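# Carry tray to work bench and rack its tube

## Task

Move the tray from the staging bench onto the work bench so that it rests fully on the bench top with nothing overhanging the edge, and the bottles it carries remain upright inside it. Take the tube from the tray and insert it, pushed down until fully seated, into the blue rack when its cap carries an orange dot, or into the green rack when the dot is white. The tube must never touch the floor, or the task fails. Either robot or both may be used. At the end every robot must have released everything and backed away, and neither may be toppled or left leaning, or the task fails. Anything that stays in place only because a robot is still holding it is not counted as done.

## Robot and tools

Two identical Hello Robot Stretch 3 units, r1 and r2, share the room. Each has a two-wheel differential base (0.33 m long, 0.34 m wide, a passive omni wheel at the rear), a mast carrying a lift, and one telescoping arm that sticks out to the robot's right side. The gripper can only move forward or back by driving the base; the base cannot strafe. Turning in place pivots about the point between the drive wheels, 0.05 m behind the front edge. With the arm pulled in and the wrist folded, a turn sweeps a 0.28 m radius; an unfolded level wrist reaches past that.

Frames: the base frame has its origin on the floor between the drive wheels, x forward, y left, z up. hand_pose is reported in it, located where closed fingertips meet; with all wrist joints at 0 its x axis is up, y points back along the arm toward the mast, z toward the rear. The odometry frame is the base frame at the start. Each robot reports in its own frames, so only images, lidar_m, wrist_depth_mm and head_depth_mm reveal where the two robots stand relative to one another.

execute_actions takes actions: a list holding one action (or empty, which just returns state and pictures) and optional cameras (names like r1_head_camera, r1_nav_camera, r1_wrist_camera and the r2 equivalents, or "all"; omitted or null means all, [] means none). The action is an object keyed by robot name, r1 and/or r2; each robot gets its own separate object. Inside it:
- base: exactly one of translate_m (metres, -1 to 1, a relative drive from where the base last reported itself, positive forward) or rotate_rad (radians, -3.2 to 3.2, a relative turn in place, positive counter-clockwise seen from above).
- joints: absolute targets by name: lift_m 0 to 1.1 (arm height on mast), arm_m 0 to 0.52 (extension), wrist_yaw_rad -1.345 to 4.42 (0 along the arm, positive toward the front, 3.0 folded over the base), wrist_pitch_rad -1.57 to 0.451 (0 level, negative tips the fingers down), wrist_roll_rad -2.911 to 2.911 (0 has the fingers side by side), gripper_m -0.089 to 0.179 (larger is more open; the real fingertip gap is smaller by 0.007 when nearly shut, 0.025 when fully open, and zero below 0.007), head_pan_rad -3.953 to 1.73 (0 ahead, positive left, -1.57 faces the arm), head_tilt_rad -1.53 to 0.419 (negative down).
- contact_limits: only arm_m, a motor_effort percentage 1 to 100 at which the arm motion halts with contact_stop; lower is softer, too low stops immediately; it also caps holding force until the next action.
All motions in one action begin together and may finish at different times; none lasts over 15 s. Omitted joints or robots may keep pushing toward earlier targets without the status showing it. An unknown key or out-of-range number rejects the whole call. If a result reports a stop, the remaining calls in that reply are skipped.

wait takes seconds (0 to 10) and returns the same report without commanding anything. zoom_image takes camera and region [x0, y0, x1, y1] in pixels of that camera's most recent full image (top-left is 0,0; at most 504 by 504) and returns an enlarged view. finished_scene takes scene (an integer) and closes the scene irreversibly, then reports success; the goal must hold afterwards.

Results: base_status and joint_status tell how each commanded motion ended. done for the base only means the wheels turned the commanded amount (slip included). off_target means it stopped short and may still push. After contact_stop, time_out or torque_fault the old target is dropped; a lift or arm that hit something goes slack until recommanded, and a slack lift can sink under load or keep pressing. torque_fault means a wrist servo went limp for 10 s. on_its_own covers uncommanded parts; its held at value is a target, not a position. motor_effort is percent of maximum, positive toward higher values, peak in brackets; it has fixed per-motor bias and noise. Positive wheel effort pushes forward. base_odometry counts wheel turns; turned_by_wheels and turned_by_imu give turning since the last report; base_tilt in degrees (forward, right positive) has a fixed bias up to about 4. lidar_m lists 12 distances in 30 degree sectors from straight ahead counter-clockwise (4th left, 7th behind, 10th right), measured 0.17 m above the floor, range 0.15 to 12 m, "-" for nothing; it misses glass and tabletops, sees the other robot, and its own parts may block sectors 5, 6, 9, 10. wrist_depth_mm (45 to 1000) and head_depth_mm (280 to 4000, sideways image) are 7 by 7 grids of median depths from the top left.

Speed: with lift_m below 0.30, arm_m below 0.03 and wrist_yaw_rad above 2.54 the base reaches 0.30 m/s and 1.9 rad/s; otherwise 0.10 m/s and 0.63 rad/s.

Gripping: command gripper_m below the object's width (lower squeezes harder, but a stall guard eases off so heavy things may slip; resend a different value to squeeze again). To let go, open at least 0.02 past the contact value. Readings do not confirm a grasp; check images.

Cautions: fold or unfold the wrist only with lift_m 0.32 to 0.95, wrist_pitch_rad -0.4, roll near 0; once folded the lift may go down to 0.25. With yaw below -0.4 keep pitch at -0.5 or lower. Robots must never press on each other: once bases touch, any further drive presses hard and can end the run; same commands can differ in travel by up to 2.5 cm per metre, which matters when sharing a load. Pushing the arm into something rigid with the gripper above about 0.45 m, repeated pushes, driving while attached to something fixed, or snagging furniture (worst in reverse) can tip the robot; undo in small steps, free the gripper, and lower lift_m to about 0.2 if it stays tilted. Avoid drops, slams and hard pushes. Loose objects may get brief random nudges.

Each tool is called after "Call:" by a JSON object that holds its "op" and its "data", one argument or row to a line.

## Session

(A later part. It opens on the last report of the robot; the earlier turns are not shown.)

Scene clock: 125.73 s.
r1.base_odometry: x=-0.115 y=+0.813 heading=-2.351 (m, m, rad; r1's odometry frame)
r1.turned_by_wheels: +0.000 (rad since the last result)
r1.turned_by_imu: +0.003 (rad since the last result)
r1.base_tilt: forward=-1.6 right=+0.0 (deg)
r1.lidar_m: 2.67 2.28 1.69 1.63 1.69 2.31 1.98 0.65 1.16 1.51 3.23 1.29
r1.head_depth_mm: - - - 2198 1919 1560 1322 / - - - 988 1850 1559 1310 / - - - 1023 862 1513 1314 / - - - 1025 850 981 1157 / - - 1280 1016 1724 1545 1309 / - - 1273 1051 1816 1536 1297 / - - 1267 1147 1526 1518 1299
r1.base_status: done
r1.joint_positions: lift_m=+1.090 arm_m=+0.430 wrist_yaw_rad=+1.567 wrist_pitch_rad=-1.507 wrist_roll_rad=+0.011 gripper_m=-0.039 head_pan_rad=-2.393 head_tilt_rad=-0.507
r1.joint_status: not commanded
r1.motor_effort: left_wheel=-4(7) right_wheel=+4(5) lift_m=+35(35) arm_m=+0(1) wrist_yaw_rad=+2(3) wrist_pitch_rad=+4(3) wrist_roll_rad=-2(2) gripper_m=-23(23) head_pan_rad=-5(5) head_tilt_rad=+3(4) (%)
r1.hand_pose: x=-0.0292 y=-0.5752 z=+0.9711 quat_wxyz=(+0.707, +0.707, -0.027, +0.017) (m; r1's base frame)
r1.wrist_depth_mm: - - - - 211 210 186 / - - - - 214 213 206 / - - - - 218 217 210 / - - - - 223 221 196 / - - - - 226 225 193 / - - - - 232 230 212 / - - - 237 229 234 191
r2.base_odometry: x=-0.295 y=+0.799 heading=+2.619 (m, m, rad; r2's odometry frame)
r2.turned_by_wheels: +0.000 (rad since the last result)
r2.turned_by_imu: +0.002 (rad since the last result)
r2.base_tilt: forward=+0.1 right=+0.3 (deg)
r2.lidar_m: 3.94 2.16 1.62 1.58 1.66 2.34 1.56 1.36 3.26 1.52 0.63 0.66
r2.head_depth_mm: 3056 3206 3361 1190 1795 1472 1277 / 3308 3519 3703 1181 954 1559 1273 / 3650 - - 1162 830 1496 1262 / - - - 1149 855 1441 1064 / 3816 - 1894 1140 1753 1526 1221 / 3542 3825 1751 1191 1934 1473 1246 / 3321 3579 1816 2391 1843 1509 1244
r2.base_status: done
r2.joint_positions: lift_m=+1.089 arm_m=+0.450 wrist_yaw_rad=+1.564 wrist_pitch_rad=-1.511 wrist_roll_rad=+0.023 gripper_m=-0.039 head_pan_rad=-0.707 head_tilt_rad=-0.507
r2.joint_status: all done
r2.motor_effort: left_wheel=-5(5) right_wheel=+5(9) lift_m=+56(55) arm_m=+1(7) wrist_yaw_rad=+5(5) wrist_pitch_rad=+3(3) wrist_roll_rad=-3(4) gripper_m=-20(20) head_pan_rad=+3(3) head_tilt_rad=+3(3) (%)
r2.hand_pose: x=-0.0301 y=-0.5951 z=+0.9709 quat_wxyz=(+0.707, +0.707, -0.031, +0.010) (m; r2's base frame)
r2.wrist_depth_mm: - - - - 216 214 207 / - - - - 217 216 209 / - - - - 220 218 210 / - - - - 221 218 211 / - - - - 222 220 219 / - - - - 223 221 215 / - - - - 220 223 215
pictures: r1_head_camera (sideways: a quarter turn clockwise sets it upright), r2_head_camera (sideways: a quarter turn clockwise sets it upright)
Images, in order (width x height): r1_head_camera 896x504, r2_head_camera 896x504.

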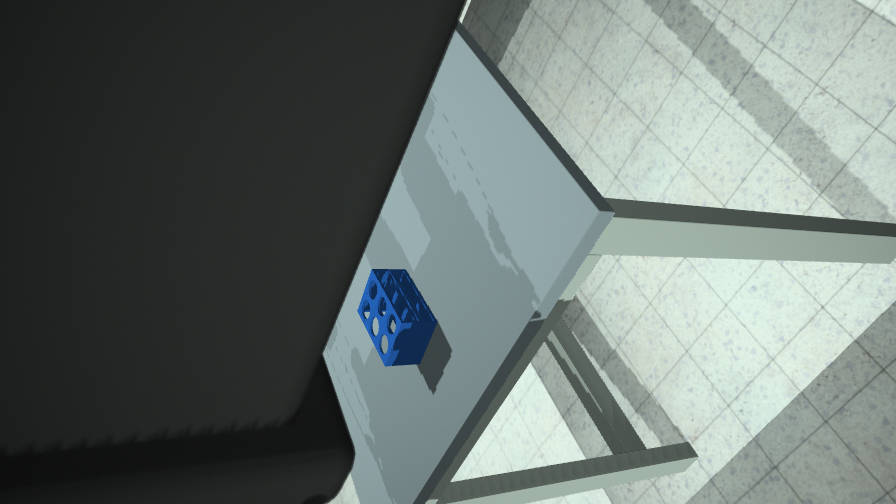

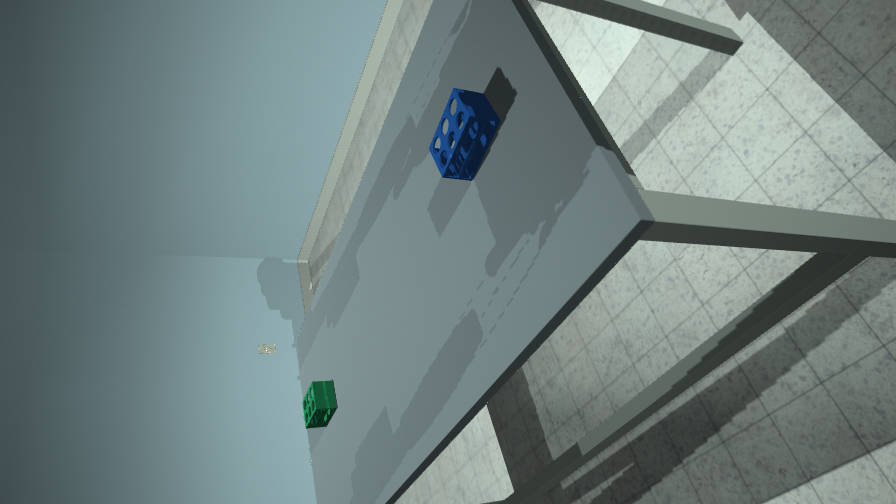

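Call:
{"op": "execute_actions", "data": {
  "actions": [
    {"r1":{"base":{"translate_m":-0.5},"joints":{"head_pan_rad":-1.57,"head_tilt_rad":-0.8}},"r2":{"base":{"translate_m":0.494},"joints":{"arm_m":0.47,"head_pan_rad":-1.57,"head_tilt_rad":-0.8}}}
  ],
  "cameras": []
}}

Call:
{"op": "execute_actions", "data": {
  "actions": [
    {"r1":{"base":{"translate_m":-0.6}},"r2":{"base":{"translate_m":0.595},"joints":{"arm_m":0.492}}}
  ],
  "cameras": ["r1_head_camera","r2_head_camera","r2_nav_camera"]
}}

Scene clock: 136.33 s.
r1.base_odometry: x=+0.236 y=+1.169 heading=-2.351 (m, m, rad; r1's odometry frame)
r1.turned_by_wheels: +0.000 (rad since the last result)
r1.turned_by_imu: +0.003 (rad since the last result)
r1.base_tilt: forward=-1.6 right=+0.0 (deg)
r1.lidar_m: 1.76 2.30 1.69 1.63 1.69 2.32 3.51 1.49 1.09 0.40 3.24 2.01
r1.head_depth_mm: 2773 639 831 714 639 1310 1164 / 867 581 785 710 636 1313 1164 / 705 711 798 708 635 1299 1155 / 858 719 799 720 679 1231 1139 / 802 711 1777 1712 1475 1294 1150 / 2826 2268 1974 1702 1466 1286 1149 / 2814 2487 2011 1696 1460 1282 1148
r1.base_status: done
r1.joint_positions: lift_m=+1.090 arm_m=+0.430 wrist_yaw_rad=+1.566 wrist_pitch_rad=-1.509 wrist_roll_rad=+0.013 gripper_m=-0.039 head_pan_rad=-1.577 head_tilt_rad=-0.790
r1.joint_status: all done
r1.motor_effort: left_wheel=-4(8) right_wheel=+3(4) lift_m=+34(36) arm_m=-1(1) wrist_yaw_rad=+4(5) wrist_pitch_rad=+4(4) wrist_roll_rad=-3(2) gripper_m=-22(24) head_pan_rad=+5(58) head_tilt_rad=-5(26) (%)
r1.hand_pose: x=-0.0295 y=-0.5752 z=+0.9711 quat_wxyz=(+0.707, +0.707, -0.028, +0.015) (m; r1's base frame)
r1.wrist_depth_mm: - - - - 210 208 186 / - - - - 214 213 204 / - - - - 217 216 209 / - 375 374 369 222 221 196 / - 378 382 298 228 225 193 / - - 378 - 233 228 210 / - - 392 236 228 232 193
r2.base_odometry: x=-0.723 y=+1.045 heading=+2.619 (m, m, rad; r2's odometry frame)
r2.turned_by_wheels: +0.000 (rad since the last result)
r2.turned_by_imu: +0.002 (rad since the last result)
r2.base_tilt: forward=+0.2 right=+0.4 (deg)
r2.lidar_m: 3.44 2.13 1.61 1.56 1.64 2.31 1.83 2.10 3.28 0.46 0.50 0.70
r2.head_depth_mm: 2625 2924 2403 1884 1534 1302 1129 / 2633 913 651 1864 1531 1296 1122 / - 877 657 1740 1482 1285 1116 / 2599 817 726 753 723 1199 1110 / 2636 828 780 746 1388 1273 1104 / 2698 2934 906 741 1415 1212 1099 / 2692 2929 933 734 1400 1207 1095
r2.base_status: done
r2.joint_positions: lift_m=+1.089 arm_m=+0.470 wrist_yaw_rad=+1.563 wrist_pitch_rad=-1.511 wrist_roll_rad=+0.024 gripper_m=-0.039 head_pan_rad=-1.563 head_tilt_rad=-0.790
r2.joint_status: all done
r2.motor_effort: left_wheel=-5(6) right_wheel=+5(10) lift_m=+55(56) arm_m=+1(8) wrist_yaw_rad=+6(6) wrist_pitch_rad=+3(3) wrist_roll_rad=-4(4) gripper_m=-20(21) head_pan_rad=-3(33) head_tilt_rad=-5(26) (%)
r2.hand_pose: x=-0.0302 y=-0.6150 z=+0.9709 quat_wxyz=(+0.707, +0.707, -0.032, +0.009) (m; r2's base frame)
r2.wrist_depth_mm: - - 365 357 216 214 207 / - - 365 363 219 216 209 / - - 372 369 219 217 210 / - - 371 371 221 219 212 / - - 381 374 222 221 218 / - - - - 224 221 214 / - - - - 220 223 215
pictures: none
No camera images: the call's "cameras" was empty. Leave "cameras" out to get every camera's image.

Scene clock: 143.97 s.
r1.base_odometry: x=+0.658 y=+1.595 heading=-2.351 (m, m, rad; r1's odometry frame)
r1.turned_by_wheels: +0.000 (rad since the last result)
r1.turned_by_imu: +0.003 (rad since the last result)
r1.base_tilt: forward=-1.7 right=+0.0 (deg)
r1.lidar_m: 2.35 2.30 1.69 1.63 1.70 2.34 2.93 0.93 1.09 1.05 1.09 0.67
r1.head_depth_mm: 2765 634 832 715 638 1309 1166 / 867 580 783 710 636 1304 1165 / 837 711 801 708 634 1304 1165 / 859 720 798 705 632 1298 1148 / 802 712 795 703 629 1295 1153 / 2827 934 812 699 639 1285 1148 / 2834 1027 829 698 638 1284 1141
r1.base_status: done
r1.joint_positions: lift_m=+1.090 arm_m=+0.430 wrist_yaw_rad=+1.566 wrist_pitch_rad=-1.509 wrist_roll_rad=+0.013 gripper_m=-0.039 head_pan_rad=-1.577 head_tilt_rad=-0.790
r1.joint_status: not commanded
r1.motor_effort: left_wheel=-4(8) right_wheel=+4(6) lift_m=+35(35) arm_m=+0(0) wrist_yaw_rad=+4(4) wrist_pitch_rad=+4(5) wrist_roll_rad=-2(3) gripper_m=-22(24) head_pan_rad=+5(5) head_tilt_rad=-5(5) (%)
r1.hand_pose: x=-0.0296 y=-0.5751 z=+0.9711 quat_wxyz=(+0.707, +0.707, -0.028, +0.015) (m; r1's base frame)
r1.wrist_depth_mm: - - 354 354 208 208 186 / - - 358 359 213 213 206 / - 369 365 363 217 216 210 / - 369 376 366 221 222 196 / - 382 379 304 227 227 195 / - - 383 - 230 231 213 / - - 390 236 225 237 192
r2.base_odometry: x=-1.238 y=+1.343 heading=+2.619 (m, m, rad; r2's odometry frame)
r2.turned_by_wheels: +0.000 (rad since the last result)
r2.turned_by_imu: +0.002 (rad since the last result)
r2.base_tilt: forward=+0.0 right=+0.4 (deg)
r2.lidar_m: 2.87 2.09 1.58 1.54 1.61 2.28 2.42 0.68 0.51 0.50 0.52 0.74
r2.head_depth_mm: 2638 2948 997 774 1429 1302 1128 / 2654 617 689 766 1418 1294 1125 / - 900 786 760 1439 1236 1115 / 2590 827 791 752 1429 1227 1110 / 2656 832 687 747 1421 1222 1103 / 2717 2974 941 740 1441 1211 1100 / 2730 2959 935 733 1437 1201 1095
r2.base_status: done
r2.joint_positions: lift_m=+1.089 arm_m=+0.492 wrist_yaw_rad=+1.563 wrist_pitch_rad=-1.511 wrist_roll_rad=+0.024 gripper_m=-0.039 head_pan_rad=-1.563 head_tilt_rad=-0.790
r2.joint_status: all done
r2.motor_effort: left_wheel=-5(6) right_wheel=+5(11) lift_m=+55(55) arm_m=+1(8) wrist_yaw_rad=+6(6) wrist_pitch_rad=+3(3) wrist_roll_rad=-4(4) gripper_m=-19(21) head_pan_rad=-3(3) head_tilt_rad=-5(5) (%)
r2.hand_pose: x=-0.0302 y=-0.6370 z=+0.9709 quat_wxyz=(+0.707, +0.707, -0.032, +0.009) (m; r2's base frame)
r2.wrist_depth_mm: - - 362 359 216 214 206 / - - 369 361 218 216 209 / - - 372 367 219 217 209 / - - 375 369 220 219 211 / - - 379 373 223 221 218 / - - 382 - 223 221 215 / - - 389 384 220 224 215
pictures: r1_head_camera (sideways: a quarter turn clockwise sets it upright), r2_head_camera (sideways: a quarter turn clockwise sets it upright), r2_nav_camera (sideways: a quarter turn counterclockwise sets it upright)
Images, in order (width x height): r1_head_camera 896x504, r2_head_camera 896x504, r2_nav_camera 672x504.

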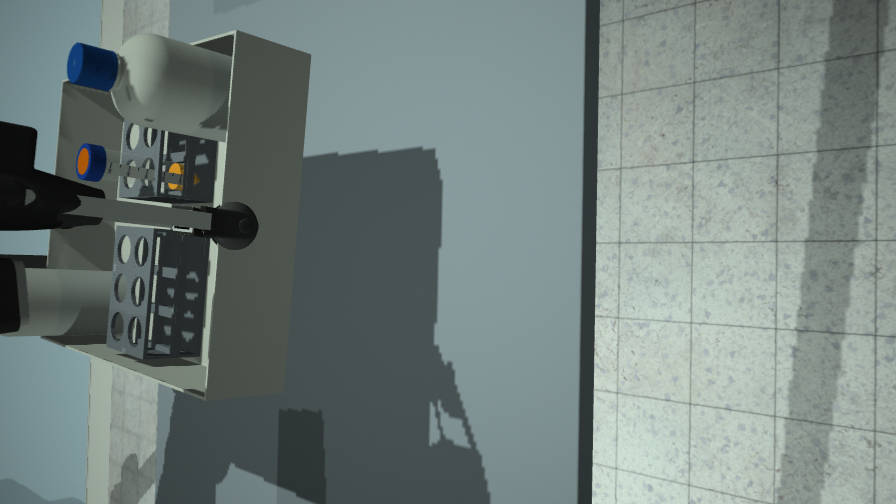

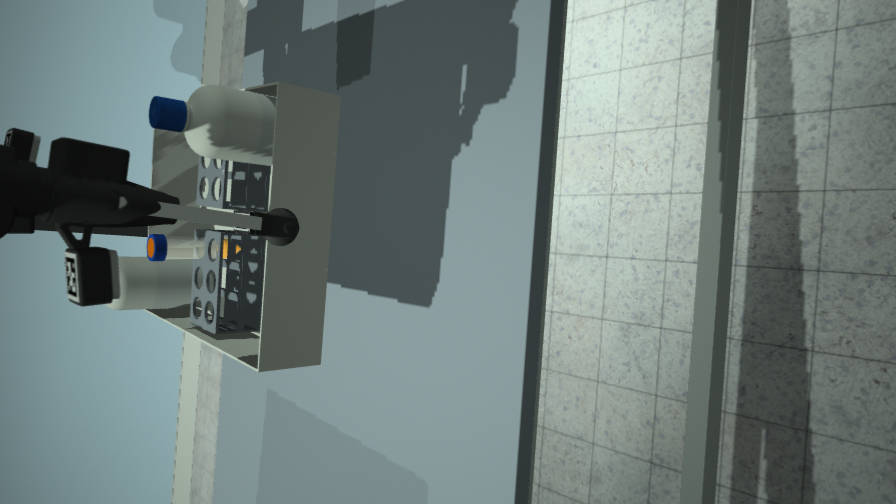

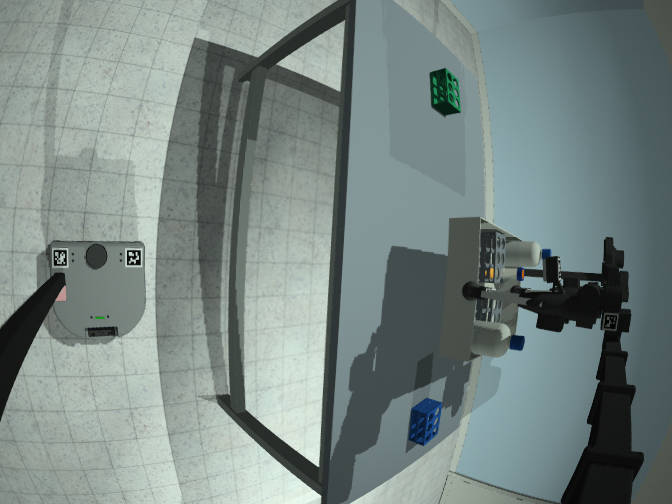

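Clear of the rack. Lower.

Call:
{"op": "execute_actions", "data": {
  "actions": [
    {"r1":{"joints":{"lift_m":0.955}},"r2":{"joints":{"lift_m":0.955}}}
  ],
  "cameras": []
}}

Call:
{"op": "execute_actions", "data": {
  "actions": [
    {"r1":{"joints":{"lift_m":0.946}},"r2":{"joints":{"lift_m":0.946}}}
  ],
  "cameras": []
}}

Call:
{"op": "execute_actions", "data": {
  "actions": [
    {"r1":{"joints":{"gripper_m":0.08}},"r2":{"joints":{"gripper_m":0.08}}}
  ],
  "cameras": []
}}

Call:
{"op": "execute_actions", "data": {
  "actions": [
    {"r1":{"joints":{"lift_m":1.09}},"r2":{"joints":{"lift_m":1.09}}}
  ],
  "cameras": []
}}

Call:
{"op": "execute_actions", "data": {
  "actions": [
    {"r1":{"base":{"translate_m":-0.06},"joints":{"arm_m":0.52}},"r2":{"joints":{"arm_m":0.0}}}
  ],
  "cameras": ["r1_head_camera","r1_wrist_camera"]
}}

Scene clock: 152.27 s.
r1.base_odometry: x=+0.658 y=+1.595 heading=-2.351 (m, m, rad; r1's odometry frame)
r1.turned_by_wheels: +0.000 (rad since the last result)
r1.turned_by_imu: +0.000 (rad since the last result)
r1.base_tilt: forward=-1.6 right=+0.0 (deg)
r1.lidar_m: 2.34 2.30 1.69 1.63 1.69 2.34 2.93 0.93 1.08 1.05 1.09 0.67
r1.head_depth_mm: - - 855 715 640 1304 1166 / 2876 973 671 711 635 1302 1161 / - 933 806 708 634 1302 1158 / 1615 925 800 705 631 1294 1154 / 2770 844 794 702 629 1291 1151 / 2805 1034 812 698 640 1290 1149 / 2808 1026 831 697 639 1285 1145
r1.base_status: not commanded
r1.joint_positions: lift_m=+0.955 arm_m=+0.430 wrist_yaw_rad=+1.566 wrist_pitch_rad=-1.509 wrist_roll_rad=+0.013 gripper_m=-0.039 head_pan_rad=-1.577 head_tilt_rad=-0.790
r1.joint_status: all done
r1.motor_effort: left_wheel=-4(4) right_wheel=+3(4) lift_m=+30(32) arm_m=+1(0) wrist_yaw_rad=+5(5) wrist_pitch_rad=+4(4) wrist_roll_rad=-3(2) gripper_m=-22(22) head_pan_rad=+5(5) head_tilt_rad=-5(5) (%)
r1.hand_pose: x=-0.0296 y=-0.5751 z=+0.8363 quat_wxyz=(+0.707, +0.707, -0.028, +0.015) (m; r1's base frame)
r1.wrist_depth_mm: 230 226 225 223 209 210 187 / 233 228 227 230 213 213 204 / 235 234 230 231 216 215 209 / 239 239 237 236 221 220 197 / - 241 240 234 225 226 193 / - 245 244 - 228 229 211 / - 250 249 237 225 236 194
r2.base_odometry: x=-1.238 y=+1.343 heading=+2.619 (m, m, rad; r2's odometry frame)
r2.turned_by_wheels: +0.000 (rad since the last result)
r2.turned_by_imu: +0.000 (rad since the last result)
r2.base_tilt: forward=+0.2 right=+0.4 (deg)
r2.lidar_m: 2.87 2.10 1.58 1.54 1.62 2.28 2.42 0.68 0.51 0.50 0.52 0.74
r2.head_depth_mm: 2629 - - 747 1423 1301 1129 / 2563 2985 914 748 1417 1300 1120 / 785 2971 839 737 1443 1234 1116 / 2644 2874 889 748 1433 1225 1107 / 2674 2945 889 746 1421 1222 1106 / 2713 2948 944 740 1448 1215 1095 / 2720 2968 934 734 1436 1204 1091
r2.base_status: not commanded
r2.joint_positions: lift_m=+0.955 arm_m=+0.492 wrist_yaw_rad=+1.563 wrist_pitch_rad=-1.511 wrist_roll_rad=+0.024 gripper_m=-0.039 head_pan_rad=-1.563 head_tilt_rad=-0.790
r2.joint_status: all done
r2.motor_effort: left_wheel=-5(5) right_wheel=+5(5) lift_m=+39(51) arm_m=+2(1) wrist_yaw_rad=+6(6) wrist_pitch_rad=+3(3) wrist_roll_rad=-4(4) gripper_m=-19(20) head_pan_rad=-3(3) head_tilt_rad=-5(5) (%)
r2.hand_pose: x=-0.0302 y=-0.6370 z=+0.8365 quat_wxyz=(+0.707, +0.707, -0.032, +0.009) (m; r2's base frame)
r2.wrist_depth_mm: - 233 229 227 216 213 206 / - 234 232 230 217 216 209 / - 237 234 232 219 218 211 / - 241 238 235 220 219 211 / - 243 242 237 223 220 218 / - 247 244 - 223 222 214 / - 249 246 244 220 223 215
pictures: none
No camera images: the call's "cameras" was empty. Leave "cameras" out to get every camera's image.

Scene clock: 152.97 s.
r1.base_odometry: x=+0.658 y=+1.595 heading=-2.351 (m, m, rad; r1's odometry frame)
r1.turned_by_wheels: +0.000 (rad since the last result)
r1.turned_by_imu: +0.000 (rad since the last result)
r1.base_tilt: forward=-1.7 right=-0.1 (deg)
r1.lidar_m: 2.35 2.30 1.68 1.63 1.70 2.34 2.93 0.93 1.09 1.05 1.09 0.67
r1.head_depth_mm: - - 841 714 638 1310 1165 / 2876 983 675 710 636 1302 1165 / - - 806 708 634 1305 1159 / 2145 969 813 706 631 1294 1156 / 2760 909 811 701 630 1293 1154 / 2807 1033 833 700 641 1289 1154 / 2814 1026 830 696 638 1286 1151
r1.base_status: not commanded
r1.joint_positions: lift_m=+0.946 arm_m=+0.430 wrist_yaw_rad=+1.566 wrist_pitch_rad=-1.509 wrist_roll_rad=+0.013 gripper_m=-0.039 head_pan_rad=-1.577 head_tilt_rad=-0.790
r1.joint_status: all done
r1.motor_effort: left_wheel=-4(4) right_wheel=+4(3) lift_m=+30(31) arm_m=+0(0) wrist_yaw_rad=+4(4) wrist_pitch_rad=+4(4) wrist_roll_rad=-3(3) gripper_m=-21(23) head_pan_rad=+5(5) head_tilt_rad=-4(5) (%)
r1.hand_pose: x=-0.0295 y=-0.5751 z=+0.8273 quat_wxyz=(+0.707, +0.707, -0.028, +0.015) (m; r1's base frame)
r1.wrist_depth_mm: 220 217 218 215 212 212 188 / 223 222 219 219 217 215 207 / 225 224 225 221 218 220 213 / 229 229 229 225 222 223 193 / 233 234 228 228 225 226 195 / 238 235 235 - 228 228 214 / 241 239 237 236 230 232 190
r2.base_odometry: x=-1.238 y=+1.343 heading=+2.619 (m, m, rad; r2's odometry frame)
r2.turned_by_wheels: +0.000 (rad since the last result)
r2.turned_by_imu: +0.000 (rad since the last result)
r2.base_tilt: forward=+0.2 right=+0.4 (deg)
r2.lidar_m: 2.87 2.09 1.58 1.54 1.61 2.28 2.42 0.68 0.51 0.50 0.52 0.74
r2.head_depth_mm: 2652 2895 - 724 1425 1302 1126 / 2595 - 913 747 1416 1295 1121 / 1675 2991 886 740 1437 1231 1115 / 2638 2932 882 750 1434 1226 1109 / 2699 2953 897 745 1428 1221 1102 / 2712 2966 944 741 1444 1210 1101 / 2733 2915 932 737 1436 1204 1095
r2.base_status: not commanded
r2.joint_positions: lift_m=+0.946 arm_m=+0.492 wrist_yaw_rad=+1.563 wrist_pitch_rad=-1.511 wrist_roll_rad=+0.024 gripper_m=-0.039 head_pan_rad=-1.563 head_tilt_rad=-0.790
r2.joint_status: all done
r2.motor_effort: left_wheel=-5(5) right_wheel=+5(5) lift_m=+39(39) arm_m=+2(1) wrist_yaw_rad=+6(6) wrist_pitch_rad=+3(3) wrist_roll_rad=-4(4) gripper_m=-20(19) head_pan_rad=-3(3) head_tilt_rad=-5(5) (%)
r2.hand_pose: x=-0.0302 y=-0.6370 z=+0.8275 quat_wxyz=(+0.707, +0.707, -0.032, +0.009) (m; r2's base frame)
r2.wrist_depth_mm: - 222 221 218 212 210 204 / - 226 222 220 215 212 207 / - 228 225 223 218 215 208 / - 232 229 226 220 217 210 / - 234 231 229 223 220 217 / - 236 233 - 223 223 215 / - 239 237 235 217 225 215
pictures: none
No camera images: the call's "cameras" was empty. Leave "cameras" out to get every camera's image.

Scene clock: 154.67 s.
r1.base_odometry: x=+0.658 y=+1.595 heading=-2.351 (m, m, rad; r1's odometry frame)
r1.turned_by_wheels: +0.000 (rad since the last result)
r1.turned_by_imu: +0.000 (rad since the last result)
r1.base_tilt: forward=-1.6 right=+0.0 (deg)
r1.lidar_m: 2.35 2.30 1.69 1.63 1.70 2.34 2.93 0.93 1.08 1.05 1.09 0.67
r1.head_depth_mm: - - 843 715 640 1308 1166 / 2898 993 674 711 636 1305 1160 / - - 806 708 635 1300 1163 / 2144 976 813 705 632 1295 1154 / 2768 928 814 701 630 1296 1152 / 2821 1033 834 700 641 1288 1154 / 2829 1028 830 695 638 1288 1148
r1.base_status: not commanded
r1.joint_positions: lift_m=+0.946 arm_m=+0.430 wrist_yaw_rad=+1.568 wrist_pitch_rad=-1.503 wrist_roll_rad=+0.013 gripper_m=+0.080 head_pan_rad=-1.577 head_tilt_rad=-0.790
r1.joint_status: all done
r1.motor_effort: left_wheel=-2(4) right_wheel=+1(3) lift_m=+29(29) arm_m=+0(0) wrist_yaw_rad=+2(3) wrist_pitch_rad=+1(4) wrist_roll_rad=-2(2) gripper_m=+1(98) head_pan_rad=+5(5) head_tilt_rad=-4(5) (%)
r1.hand_pose: x=-0.0280 y=-0.5751 z=+0.8273 quat_wxyz=(+0.707, +0.707, -0.029, +0.018) (m; r1's base frame)
r1.wrist_depth_mm: 220 219 220 217 214 210 186 / 224 221 222 220 217 216 212 / 226 224 225 225 220 219 192 / 230 228 227 226 225 224 194 / 234 234 231 229 227 226 196 / 239 234 236 232 229 229 220 / 242 237 239 234 234 234 182
r2.base_odometry: x=-1.238 y=+1.343 heading=+2.619 (m, m, rad; r2's odometry frame)
r2.turned_by_wheels: +0.000 (rad since the last result)
r2.turned_by_imu: +0.000 (rad since the last result)
r2.base_tilt: forward=+0.1 right=+0.5 (deg)
r2.lidar_m: 2.87 2.10 1.58 1.54 1.61 2.28 2.42 0.68 0.51 0.50 0.52 0.74
r2.head_depth_mm: 2635 2892 - 727 1432 1299 1130 / 2606 - 913 745 1421 1291 1124 / 801 2982 897 739 1440 1236 1114 / 2640 2924 882 746 1427 1219 1110 / 2680 2971 896 747 1427 1218 1104 / 2702 2971 942 741 1449 1213 1099 / 2720 2952 932 734 1445 1206 1093
r2.base_status: not commanded
r2.joint_positions: lift_m=+0.946 arm_m=+0.492 wrist_yaw_rad=+1.568 wrist_pitch_rad=-1.502 wrist_roll_rad=+0.020 gripper_m=+0.080 head_pan_rad=-1.563 head_tilt_rad=-0.790
r2.joint_status: all done
r2.motor_effort: left_wheel=-2(5) right_wheel=+1(5) lift_m=+39(40) arm_m=+2(1) wrist_yaw_rad=+2(6) wrist_pitch_rad=+0(3) wrist_roll_rad=-3(4) gripper_m=+1(81) head_pan_rad=-3(3) head_tilt_rad=-5(5) (%)
r2.hand_pose: x=-0.0277 y=-0.6371 z=+0.8274 quat_wxyz=(+0.707, +0.707, -0.033, +0.016) (m; r2's base frame)
r2.wrist_depth_mm: - 225 224 220 215 214 206 / - 227 226 223 219 217 208 / - 229 228 225 221 217 210 / - 233 230 227 221 220 212 / - 235 232 228 226 222 219 / - 237 - 232 227 223 217 / - 239 237 234 229 226 217
pictures: none
No camera images: the call's "cameras" was empty. Leave "cameras" out to get every camera's image.

Scene clock: 156.80 s.
r1.base_odometry: x=+0.658 y=+1.595 heading=-2.351 (m, m, rad; r1's odometry frame)
r1.turned_by_wheels: +0.000 (rad since the last result)
r1.turned_by_imu: +0.000 (rad since the last result)
r1.base_tilt: forward=-1.7 right=+0.0 (deg)
r1.lidar_m: 2.35 2.30 1.69 1.63 1.69 2.33 2.93 0.93 1.09 1.05 1.09 0.67
r1.head_depth_mm: 2814 1064 857 714 640 1313 1169 / 2817 1027 675 711 637 1305 1167 / 2930 959 806 709 634 1300 1159 / 2775 961 815 704 632 1295 1155 / 2814 901 811 703 631 1290 1151 / 2796 1032 833 699 639 1290 1148 / 2813 1025 830 696 638 1279 1149
r1.base_status: not commanded
r1.joint_positions: lift_m=+1.090 arm_m=+0.430 wrist_yaw_rad=+1.568 wrist_pitch_rad=-1.502 wrist_roll_rad=+0.012 gripper_m=+0.080 head_pan_rad=-1.577 head_tilt_rad=-0.790
r1.joint_status: all done
r1.motor_effort: left_wheel=-3(2) right_wheel=+1(1) lift_m=+30(31) arm_m=+0(0) wrist_yaw_rad=+3(1) wrist_pitch_rad=+1(1) wrist_roll_rad=-2(2) gripper_m=+0(0) head_pan_rad=+5(5) head_tilt_rad=-3(5) (%)
r1.hand_pose: x=-0.0279 y=-0.5751 z=+0.9713 quat_wxyz=(+0.707, +0.707, -0.029, +0.019) (m; r1's base frame)
r1.wrist_depth_mm: - - 356 351 356 354 353 / - - 365 359 360 323 331 / - 371 372 372 359 328 333 / - 373 378 369 368 336 364 / - 382 377 380 374 336 368 / - - 389 377 347 313 373 / - - 390 371 279 322 382
r2.base_odometry: x=-1.238 y=+1.343 heading=+2.619 (m, m, rad; r2's odometry frame)
r2.turned_by_wheels: +0.000 (rad since the last result)
r2.turned_by_imu: +0.000 (rad since the last result)
r2.base_tilt: forward=+0.1 right=+0.2 (deg)
r2.lidar_m: 2.87 2.10 1.58 1.54 1.61 2.29 2.42 0.68 0.51 0.50 0.52 0.74
r2.head_depth_mm: 2624 2926 1001 772 1431 1300 1127 / 2634 2946 946 746 1421 1293 1119 / - 2950 920 738 1435 1235 1115 / 2631 2888 885 749 1435 1229 1109 / 2681 2926 899 746 1426 1219 1106 / 2728 2978 946 741 1444 1214 1101 / 2716 2941 935 736 1442 1211 1097
r2.base_status: not commanded
r2.joint_positions: lift_m=+1.090 arm_m=+0.492 wrist_yaw_rad=+1.568 wrist_pitch_rad=-1.501 wrist_roll_rad=+0.020 gripper_m=+0.080 head_pan_rad=-1.563 head_tilt_rad=-0.790
r2.joint_status: all done
r2.motor_effort: left_wheel=-2(2) right_wheel=+1(1) lift_m=+47(49) arm_m=+1(1) wrist_yaw_rad=+1(2) wrist_pitch_rad=+0(0) wrist_roll_rad=-3(3) gripper_m=+1(0) head_pan_rad=-3(3) head_tilt_rad=-5(6) (%)
r2.hand_pose: x=-0.0277 y=-0.6371 z=+0.9711 quat_wxyz=(+0.707, +0.707, -0.033, +0.016) (m; r2's base frame)
r2.wrist_depth_mm: - - 367 361 355 353 350 / - - 369 364 359 329 297 / - - 374 368 363 331 337 / - - 376 373 366 331 298 / - - 381 375 370 364 358 / - - - 378 340 308 363 / - - 389 381 244 342 367
pictures: none
No camera images: the call's "cameras" was empty. Leave "cameras" out to get every camera's image.

Scene clock: 161.57 s.
r1.base_odometry: x=+0.700 y=+1.638 heading=-2.351 (m, m, rad; r1's odometry frame)
r1.turned_by_wheels: +0.000 (rad since the last result)
r1.turned_by_imu: +0.000 (rad since the last result)
r1.base_tilt: forward=-1.6 right=+0.0 (deg)
r1.lidar_m: 2.40 2.30 1.69 1.63 1.69 2.34 2.87 0.88 1.09 1.05 1.09 0.72
r1.head_depth_mm: 2816 1062 856 715 639 1309 1169 / 2824 1061 831 712 636 1306 1160 / 2833 970 675 707 634 1301 1156 / 2826 959 813 705 633 1299 1156 / 2718 918 814 703 630 1295 1152 / 2828 998 801 699 641 1289 1151 / 2836 1028 830 695 636 1284 1142
r1.base_status: done
r1.joint_positions: lift_m=+1.090 arm_m=+0.520 wrist_yaw_rad=+1.569 wrist_pitch_rad=-1.502 wrist_roll_rad=+0.012 gripper_m=+0.080 head_pan_rad=-1.577 head_tilt_rad=-0.790
r1.joint_status: all done
r1.motor_effort: left_wheel=-2(6) right_wheel=+0(3) lift_m=+29(29) arm_m=+2(4) wrist_yaw_rad=+0(2) wrist_pitch_rad=+1(1) wrist_roll_rad=-2(2) gripper_m=+1(2) head_pan_rad=+5(5) head_tilt_rad=-5(5) (%)
r1.hand_pose: x=-0.0278 y=-0.6649 z=+0.9713 quat_wxyz=(+0.707, +0.707, -0.029, +0.019) (m; r1's base frame)
r1.wrist_depth_mm: - 358 356 352 312 315 278 / - 363 356 359 326 349 274 / - 368 370 363 330 357 338 / - 368 371 372 367 365 345 / - 375 370 374 315 363 334 / - 387 220 333 347 376 354 / - 389 390 393 389 352 380
r2.base_odometry: x=-1.238 y=+1.343 heading=+2.619 (m, m, rad; r2's odometry frame)
r2.turned_by_wheels: +0.000 (rad since the last result)
r2.turned_by_imu: +0.000 (rad since the last result)
r2.base_tilt: forward=+0.2 right=+0.1 (deg)
r2.lidar_m: 2.87 2.10 1.58 1.53 1.61 2.29 2.42 0.68 0.51 0.50 0.52 0.74
r2.head_depth_mm: - - - - - 1229 1130 / - - - - - 1108 1119 / - - - - - - - / 744 934 884 755 1469 1210 1128 / 2717 2948 897 766 - 1203 1103 / 2715 3006 944 767 - 1214 1100 / 2733 2921 933 735 1438 1205 1095
r2.base_status: not commanded
r2.joint_positions: lift_m=+1.090 arm_m=+0.003 wrist_yaw_rad=+1.569 wrist_pitch_rad=-1.501 wrist_roll_rad=+0.019 gripper_m=+0.080 head_pan_rad=-1.563 head_tilt_rad=-0.790
r2.joint_status: all done
joint sent to its limit — the command would take r2.arm_m past its lower limit, so that joint was sent only as far as its limit.
r2.motor_effort: left_wheel=-2(3) right_wheel=+1(2) lift_m=+47(47) arm_m=-4(4) wrist_yaw_rad=+0(2) wrist_pitch_rad=+0(0) wrist_roll_rad=-2(3) gripper_m=+1(0) head_pan_rad=-4(3) head_tilt_rad=-5(5) (%)
r2.hand_pose: x=-0.0276 y=-0.1480 z=+0.9711 quat_wxyz=(+0.707, +0.707, -0.031, +0.017) (m; r2's base frame)
r2.wrist_depth_mm: - - - - - - - / - - - - - - - / - - - - - - - / - - - - - - - / - - - - - - - / - - - - - - - / - - - - - - 453
pictures: r1_head_camera (sideways: a quarter turn clockwise sets it upright), r1_wrist_camera
Images, in order (width x height): r1_head_camera 896x504, r1_wrist_camera 644x364.

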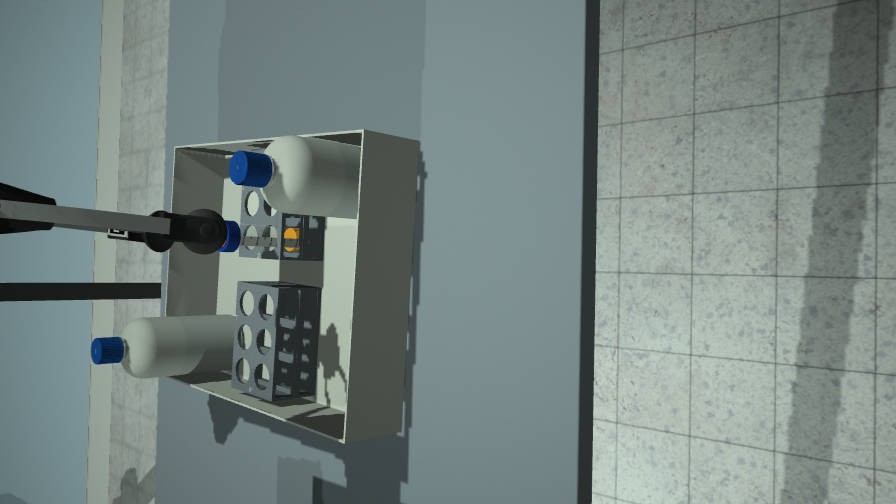

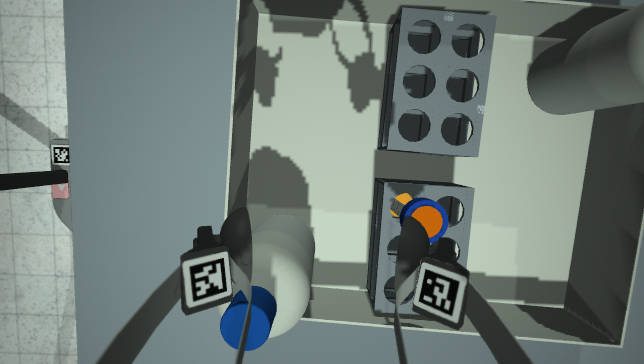

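Call:
{"op": "execute_actions", "data": {
  "actions": [
    {"r1":{"joints":{"wrist_yaw_rad":0.0,"wrist_pitch_rad":-1.15,"gripper_m":0.07,"wrist_roll_rad":0}}}
  ],
  "cameras": ["r1_head_camera","r1_wrist_camera"]
}}

Scene clock: 171.67 s.
r1.base_odometry: x=+0.700 y=+1.638 heading=-2.351 (m, m, rad; r1's odometry frame)
r1.turned_by_wheels: +0.000 (rad since the last result)
r1.turned_by_imu: +0.000 (rad since the last result)
r1.base_tilt: forward=-1.6 right=+0.0 (deg)
r1.lidar_m: 2.40 2.30 1.69 1.63 1.70 2.33 2.87 0.88 1.08 1.05 1.09 0.72
r1.head_depth_mm: 2810 1067 854 715 640 1310 1162 / 2831 1058 828 711 637 1309 1160 / 2808 970 674 709 633 1303 1161 / 2849 958 815 706 631 1295 1157 / 2717 920 813 701 628 1290 1155 / 2803 995 800 700 641 1287 1148 / 2819 1024 830 696 639 1282 1144
r1.base_status: not commanded
r1.joint_positions: lift_m=+1.090 arm_m=+0.520 wrist_yaw_rad=+0.002 wrist_pitch_rad=-1.159 wrist_roll_rad=+0.004 gripper_m=+0.070 head_pan_rad=-1.577 head_tilt_rad=-0.790
r1.joint_status: all done
r1.motor_effort: left_wheel=-1(1) right_wheel=+0(0) lift_m=+29(29) arm_m=+2(2) wrist_yaw_rad=-2(3) wrist_pitch_rad=+4(4) wrist_roll_rad=-1(0) gripper_m=+0(52) head_pan_rad=+6(5) head_tilt_rad=-5(4) (%)
r1.hand_pose: x=-0.0215 y=-0.7451 z=+0.9841 quat_wxyz=(+0.591, +0.387, -0.592, -0.388) (m; r1's base frame)
r1.wrist_depth_mm: 451 441 458 465 460 459 458 / 433 428 309 413 412 441 448 / 413 416 413 414 418 419 425 / 397 394 393 399 402 401 404 / 386 371 327 350 334 385 391 / 368 354 367 367 - 373 372 / 355 350 352 355 352 362 361
r2.base_odometry: x=-1.238 y=+1.343 heading=+2.619 (m, m, rad; r2's odometry frame)
r2.turned_by_wheels: +0.000 (rad since the last result)
r2.turned_by_imu: +0.000 (rad since the last result)
r2.base_tilt: forward=+0.1 right=+0.2 (deg)
r2.lidar_m: 2.87 2.10 1.58 1.54 1.61 2.28 2.42 0.68 0.51 0.50 0.52 0.74
r2.head_depth_mm: - - - - - 1224 1128 / - - - - - 1109 1122 / - - - - - - - / 2544 1601 883 752 1469 1216 1130 / 2706 2957 898 769 - 1204 1103 / 2688 2965 943 765 - 1211 1101 / 2720 2941 935 734 1436 1204 1092
r2.base_status: not commanded
r2.joint_positions: lift_m=+1.090 arm_m=+0.003 wrist_yaw_rad=+1.569 wrist_pitch_rad=-1.501 wrist_roll_rad=+0.019 gripper_m=+0.080 head_pan_rad=-1.563 head_tilt_rad=-0.790
r2.joint_status: not commanded
r2.motor_effort: left_wheel=-2(2) right_wheel=+1(1) lift_m=+47(47) arm_m=-4(4) wrist_yaw_rad=+1(0) wrist_pitch_rad=+0(0) wrist_roll_rad=-2(2) gripper_m=+0(1) head_pan_rad=-3(3) head_tilt_rad=-5(5) (%)
r2.hand_pose: x=-0.0276 y=-0.1480 z=+0.9711 quat_wxyz=(+0.707, +0.707, -0.031, +0.017) (m; r2's base frame)
r2.wrist_depth_mm: - - - - - - - / - - - - - - - / - - - - - - - / - - - - - - - / - - - - - - - / - - - - - - - / - - - - - - 456
pictures: r1_head_camera (sideways: a quarter turn clockwise sets it upright), r1_wrist_camera
Images, in order (width x height): r1_head_camera 896x504, r1_wrist_camera 644x364.

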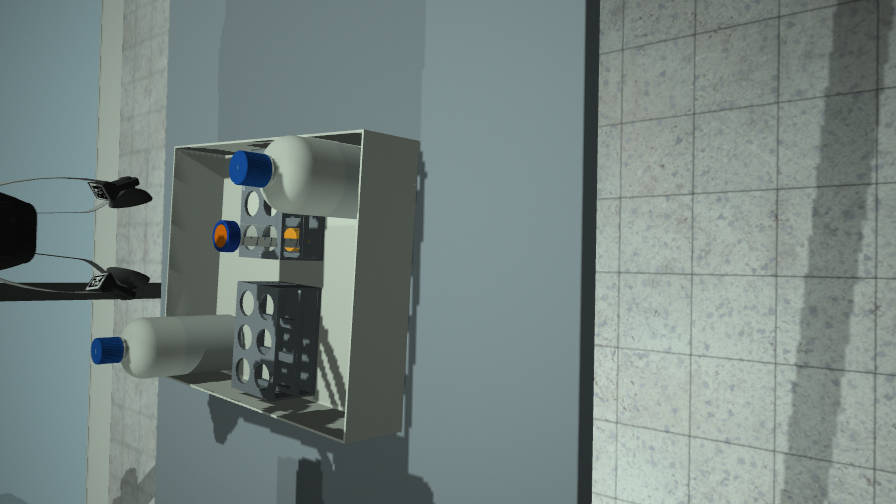

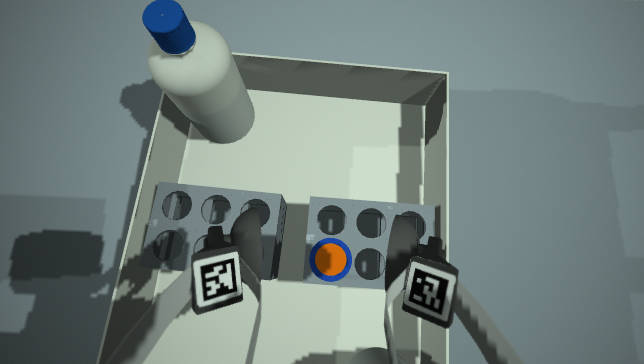

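Call:
{"op": "execute_actions", "data": {
  "actions": [
    {"r1":{"joints":{"lift_m":1.03,"arm_m":0.51}}}
  ],
  "cameras": ["r1_head_camera","r1_wrist_camera"]
}}

Scene clock: 175.10 s.
r1.base_odometry: x=+0.700 y=+1.638 heading=-2.351 (m, m, rad; r1's odometry frame)
r1.turned_by_wheels: +0.000 (rad since the last result)
r1.turned_by_imu: +0.000 (rad since the last result)
r1.base_tilt: forward=-1.7 right=+0.0 (deg)
r1.lidar_m: 2.41 2.30 1.69 1.63 1.70 2.33 2.87 0.88 1.09 1.05 1.09 0.72
r1.head_depth_mm: 2801 1064 856 715 640 1305 1167 / 2831 1061 829 712 637 1305 1161 / 2837 974 673 707 634 1300 1160 / 2892 971 814 705 632 1298 1158 / 2719 914 813 703 630 1293 1153 / 2834 997 801 700 640 1289 1151 / 2818 1026 830 695 638 1288 1142
r1.base_status: not commanded
r1.joint_positions: lift_m=+1.030 arm_m=+0.510 wrist_yaw_rad=+0.002 wrist_pitch_rad=-1.159 wrist_roll_rad=+0.004 gripper_m=+0.070 head_pan_rad=-1.577 head_tilt_rad=-0.790
r1.joint_status: all done
r1.motor_effort: left_wheel=-1(1) right_wheel=+1(0) lift_m=+25(27) arm_m=-3(3) wrist_yaw_rad=-2(2) wrist_pitch_rad=+4(5) wrist_roll_rad=-1(1) gripper_m=+1(0) head_pan_rad=+5(5) head_tilt_rad=-4(5) (%)
r1.hand_pose: x=-0.0215 y=-0.7357 z=+0.9244 quat_wxyz=(+0.591, +0.387, -0.592, -0.388) (m; r1's base frame)
r1.wrist_depth_mm: 389 231 308 334 333 388 391 / 363 321 320 369 364 373 370 / 355 331 349 345 354 354 360 / 336 278 303 334 306 344 341 / 324 269 286 264 272 333 332 / 308 308 303 311 - 317 315 / 265 297 300 299 297 303 305
r2.base_odometry: x=-1.238 y=+1.343 heading=+2.619 (m, m, rad; r2's odometry frame)
r2.turned_by_wheels: +0.000 (rad since the last result)
r2.turned_by_imu: +0.000 (rad since the last result)
r2.base_tilt: forward=+0.2 right=+0.3 (deg)
r2.lidar_m: 2.87 2.10 1.58 1.54 1.61 2.28 2.42 0.68 0.51 0.50 0.52 0.74
r2.head_depth_mm: - - - - - 1227 1129 / - - - - - 1117 1121 / - - - - - - - / 771 1630 882 755 1467 1215 1128 / 2690 2949 900 768 - 1207 1106 / 2713 2981 943 767 - 1217 1103 / 2721 2937 935 734 1434 1204 1095
r2.base_status: not commanded
r2.joint_positions: lift_m=+1.090 arm_m=+0.003 wrist_yaw_rad=+1.569 wrist_pitch_rad=-1.501 wrist_roll_rad=+0.019 gripper_m=+0.080 head_pan_rad=-1.563 head_tilt_rad=-0.790
r2.joint_status: not commanded
r2.motor_effort: left_wheel=-2(2) right_wheel=+1(1) lift_m=+47(47) arm_m=-4(4) wrist_yaw_rad=+0(0) wrist_pitch_rad=+0(0) wrist_roll_rad=-2(2) gripper_m=+1(1) head_pan_rad=-3(3) head_tilt_rad=-5(5) (%)
r2.hand_pose: x=-0.0276 y=-0.1480 z=+0.9711 quat_wxyz=(+0.707, +0.707, -0.031, +0.017) (m; r2's base frame)
r2.wrist_depth_mm: - - - - - - - / - - - - - - - / - - - - - - - / - - - - - - - / - - - - - - - / - - - - - - - / - - - - - - 455
pictures: r1_head_camera (sideways: a quarter turn clockwise sets it upright), r1_wrist_camera
Images, in order (width x height): r1_head_camera 896x504, r1_wrist_camera 644x364.

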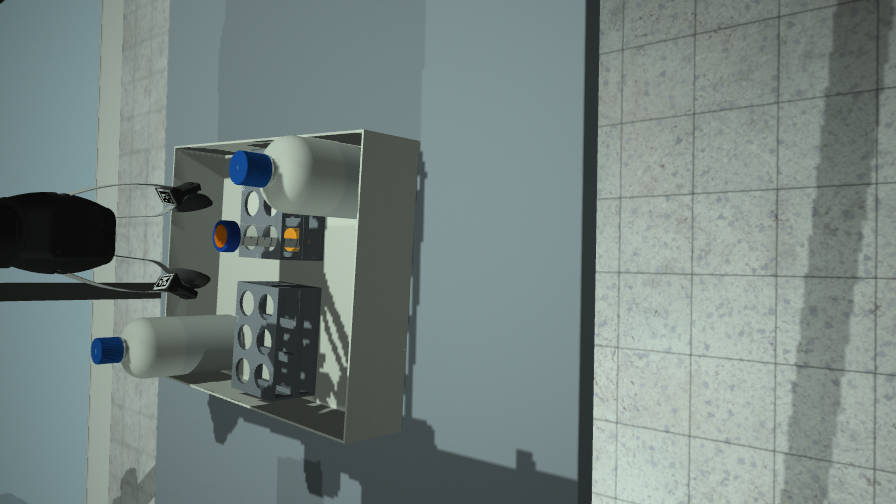

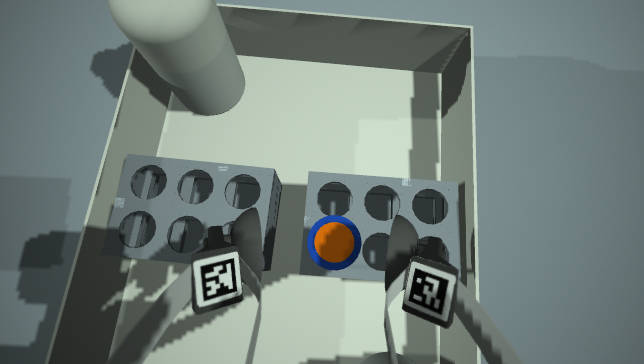

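Call:
{"op": "execute_actions", "data": {
  "actions": [
    {"r1":{"joints":{"lift_m":0.995,"arm_m":0.52}}}
  ],
  "cameras": ["r1_head_camera","r1_wrist_camera"]
}}

Scene clock: 180.13 s.
r1.base_odometry: x=+0.700 y=+1.638 heading=-2.351 (m, m, rad; r1's odometry frame)
r1.turned_by_wheels: +0.000 (rad since the last result)
r1.turned_by_imu: +0.000 (rad since the last result)
r1.base_tilt: forward=-1.7 right=+0.0 (deg)
r1.lidar_m: 2.41 2.30 1.69 1.63 1.70 2.33 2.87 0.88 1.09 1.05 1.09 0.72
r1.head_depth_mm: 2921 1064 854 714 638 1309 1168 / 2818 1057 830 711 637 1308 1162 / 2815 969 675 707 635 1301 1161 / - 960 815 704 630 1300 1156 / 2748 915 813 702 630 1293 1154 / 2819 994 802 698 640 1287 1148 / 2787 1026 831 696 639 1285 1145
r1.base_status: not commanded
r1.joint_positions: lift_m=+0.995 arm_m=+0.520 wrist_yaw_rad=+0.002 wrist_pitch_rad=-1.159 wrist_roll_rad=+0.004 gripper_m=+0.070 head_pan_rad=-1.577 head_tilt_rad=-0.790
r1.joint_status: all done
r1.motor_effort: left_wheel=-1(1) right_wheel=+0(0) lift_m=+24(24) arm_m=+2(3) wrist_yaw_rad=-3(2) wrist_pitch_rad=+4(4) wrist_roll_rad=-2(2) gripper_m=+0(0) head_pan_rad=+5(5) head_tilt_rad=-4(4) (%)
r1.hand_pose: x=-0.0215 y=-0.7453 z=+0.8894 quat_wxyz=(+0.591, +0.387, -0.592, -0.388) (m; r1's base frame)
r1.wrist_depth_mm: 345 215 290 302 291 349 346 / 333 266 312 329 332 319 335 / 314 303 311 311 319 311 321 / 297 242 256 298 292 302 307 / 230 252 235 231 246 288 296 / 228 273 272 274 - 281 285 / 235 267 268 266 270 270 273
r2.base_odometry: x=-1.238 y=+1.343 heading=+2.619 (m, m, rad; r2's odometry frame)
r2.turned_by_wheels: +0.000 (rad since the last result)
r2.turned_by_imu: +0.000 (rad since the last result)
r2.base_tilt: forward=+0.2 right=+0.3 (deg)
r2.lidar_m: 2.87 2.09 1.58 1.54 1.62 2.28 2.42 0.68 0.51 0.50 0.52 0.74
r2.head_depth_mm: - - - - - 1221 1129 / - - - - - 1109 1123 / - - - - - - - / 730 1310 881 755 1463 1216 1131 / 2703 2944 900 768 - 1207 1105 / 2703 2971 945 766 - 1209 1103 / 2729 2943 935 734 1436 1207 1093
r2.base_status: not commanded
r2.joint_positions: lift_m=+1.090 arm_m=+0.003 wrist_yaw_rad=+1.569 wrist_pitch_rad=-1.501 wrist_roll_rad=+0.019 gripper_m=+0.080 head_pan_rad=-1.563 head_tilt_rad=-0.790
r2.joint_status: not commanded
r2.motor_effort: left_wheel=-2(2) right_wheel=+1(1) lift_m=+47(47) arm_m=-4(4) wrist_yaw_rad=+0(0) wrist_pitch_rad=+0(0) wrist_roll_rad=-2(2) gripper_m=+0(0) head_pan_rad=-3(3) head_tilt_rad=-5(4) (%)
r2.hand_pose: x=-0.0276 y=-0.1480 z=+0.9711 quat_wxyz=(+0.707, +0.707, -0.031, +0.017) (m; r2's base frame)
r2.wrist_depth_mm: - - - - - - - / - - - - - - - / - - - - - - - / - - - - - - - / - - - - - - - / - - - - - - - / - - - - - - 455
pictures: r1_head_camera (sideways: a quarter turn clockwise sets it upright), r1_wrist_camera
Images, in order (width x height): r1_head_camera 896x504, r1_wrist_camera 644x364.

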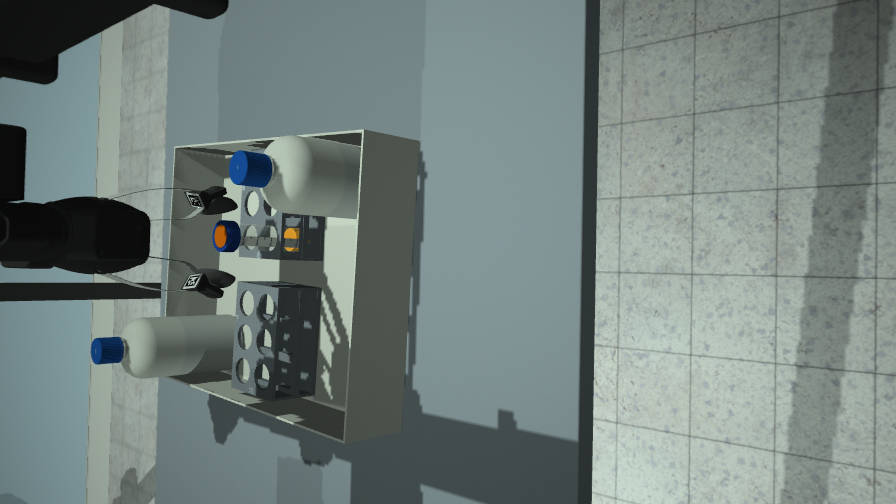

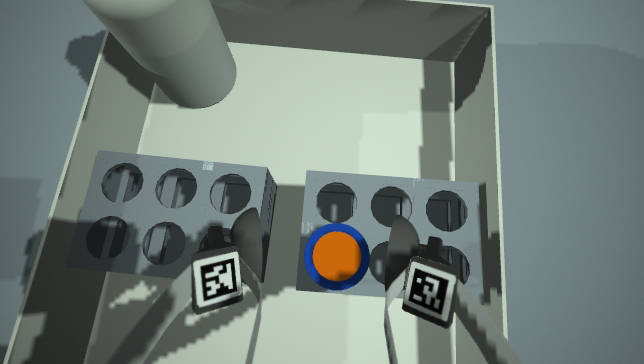

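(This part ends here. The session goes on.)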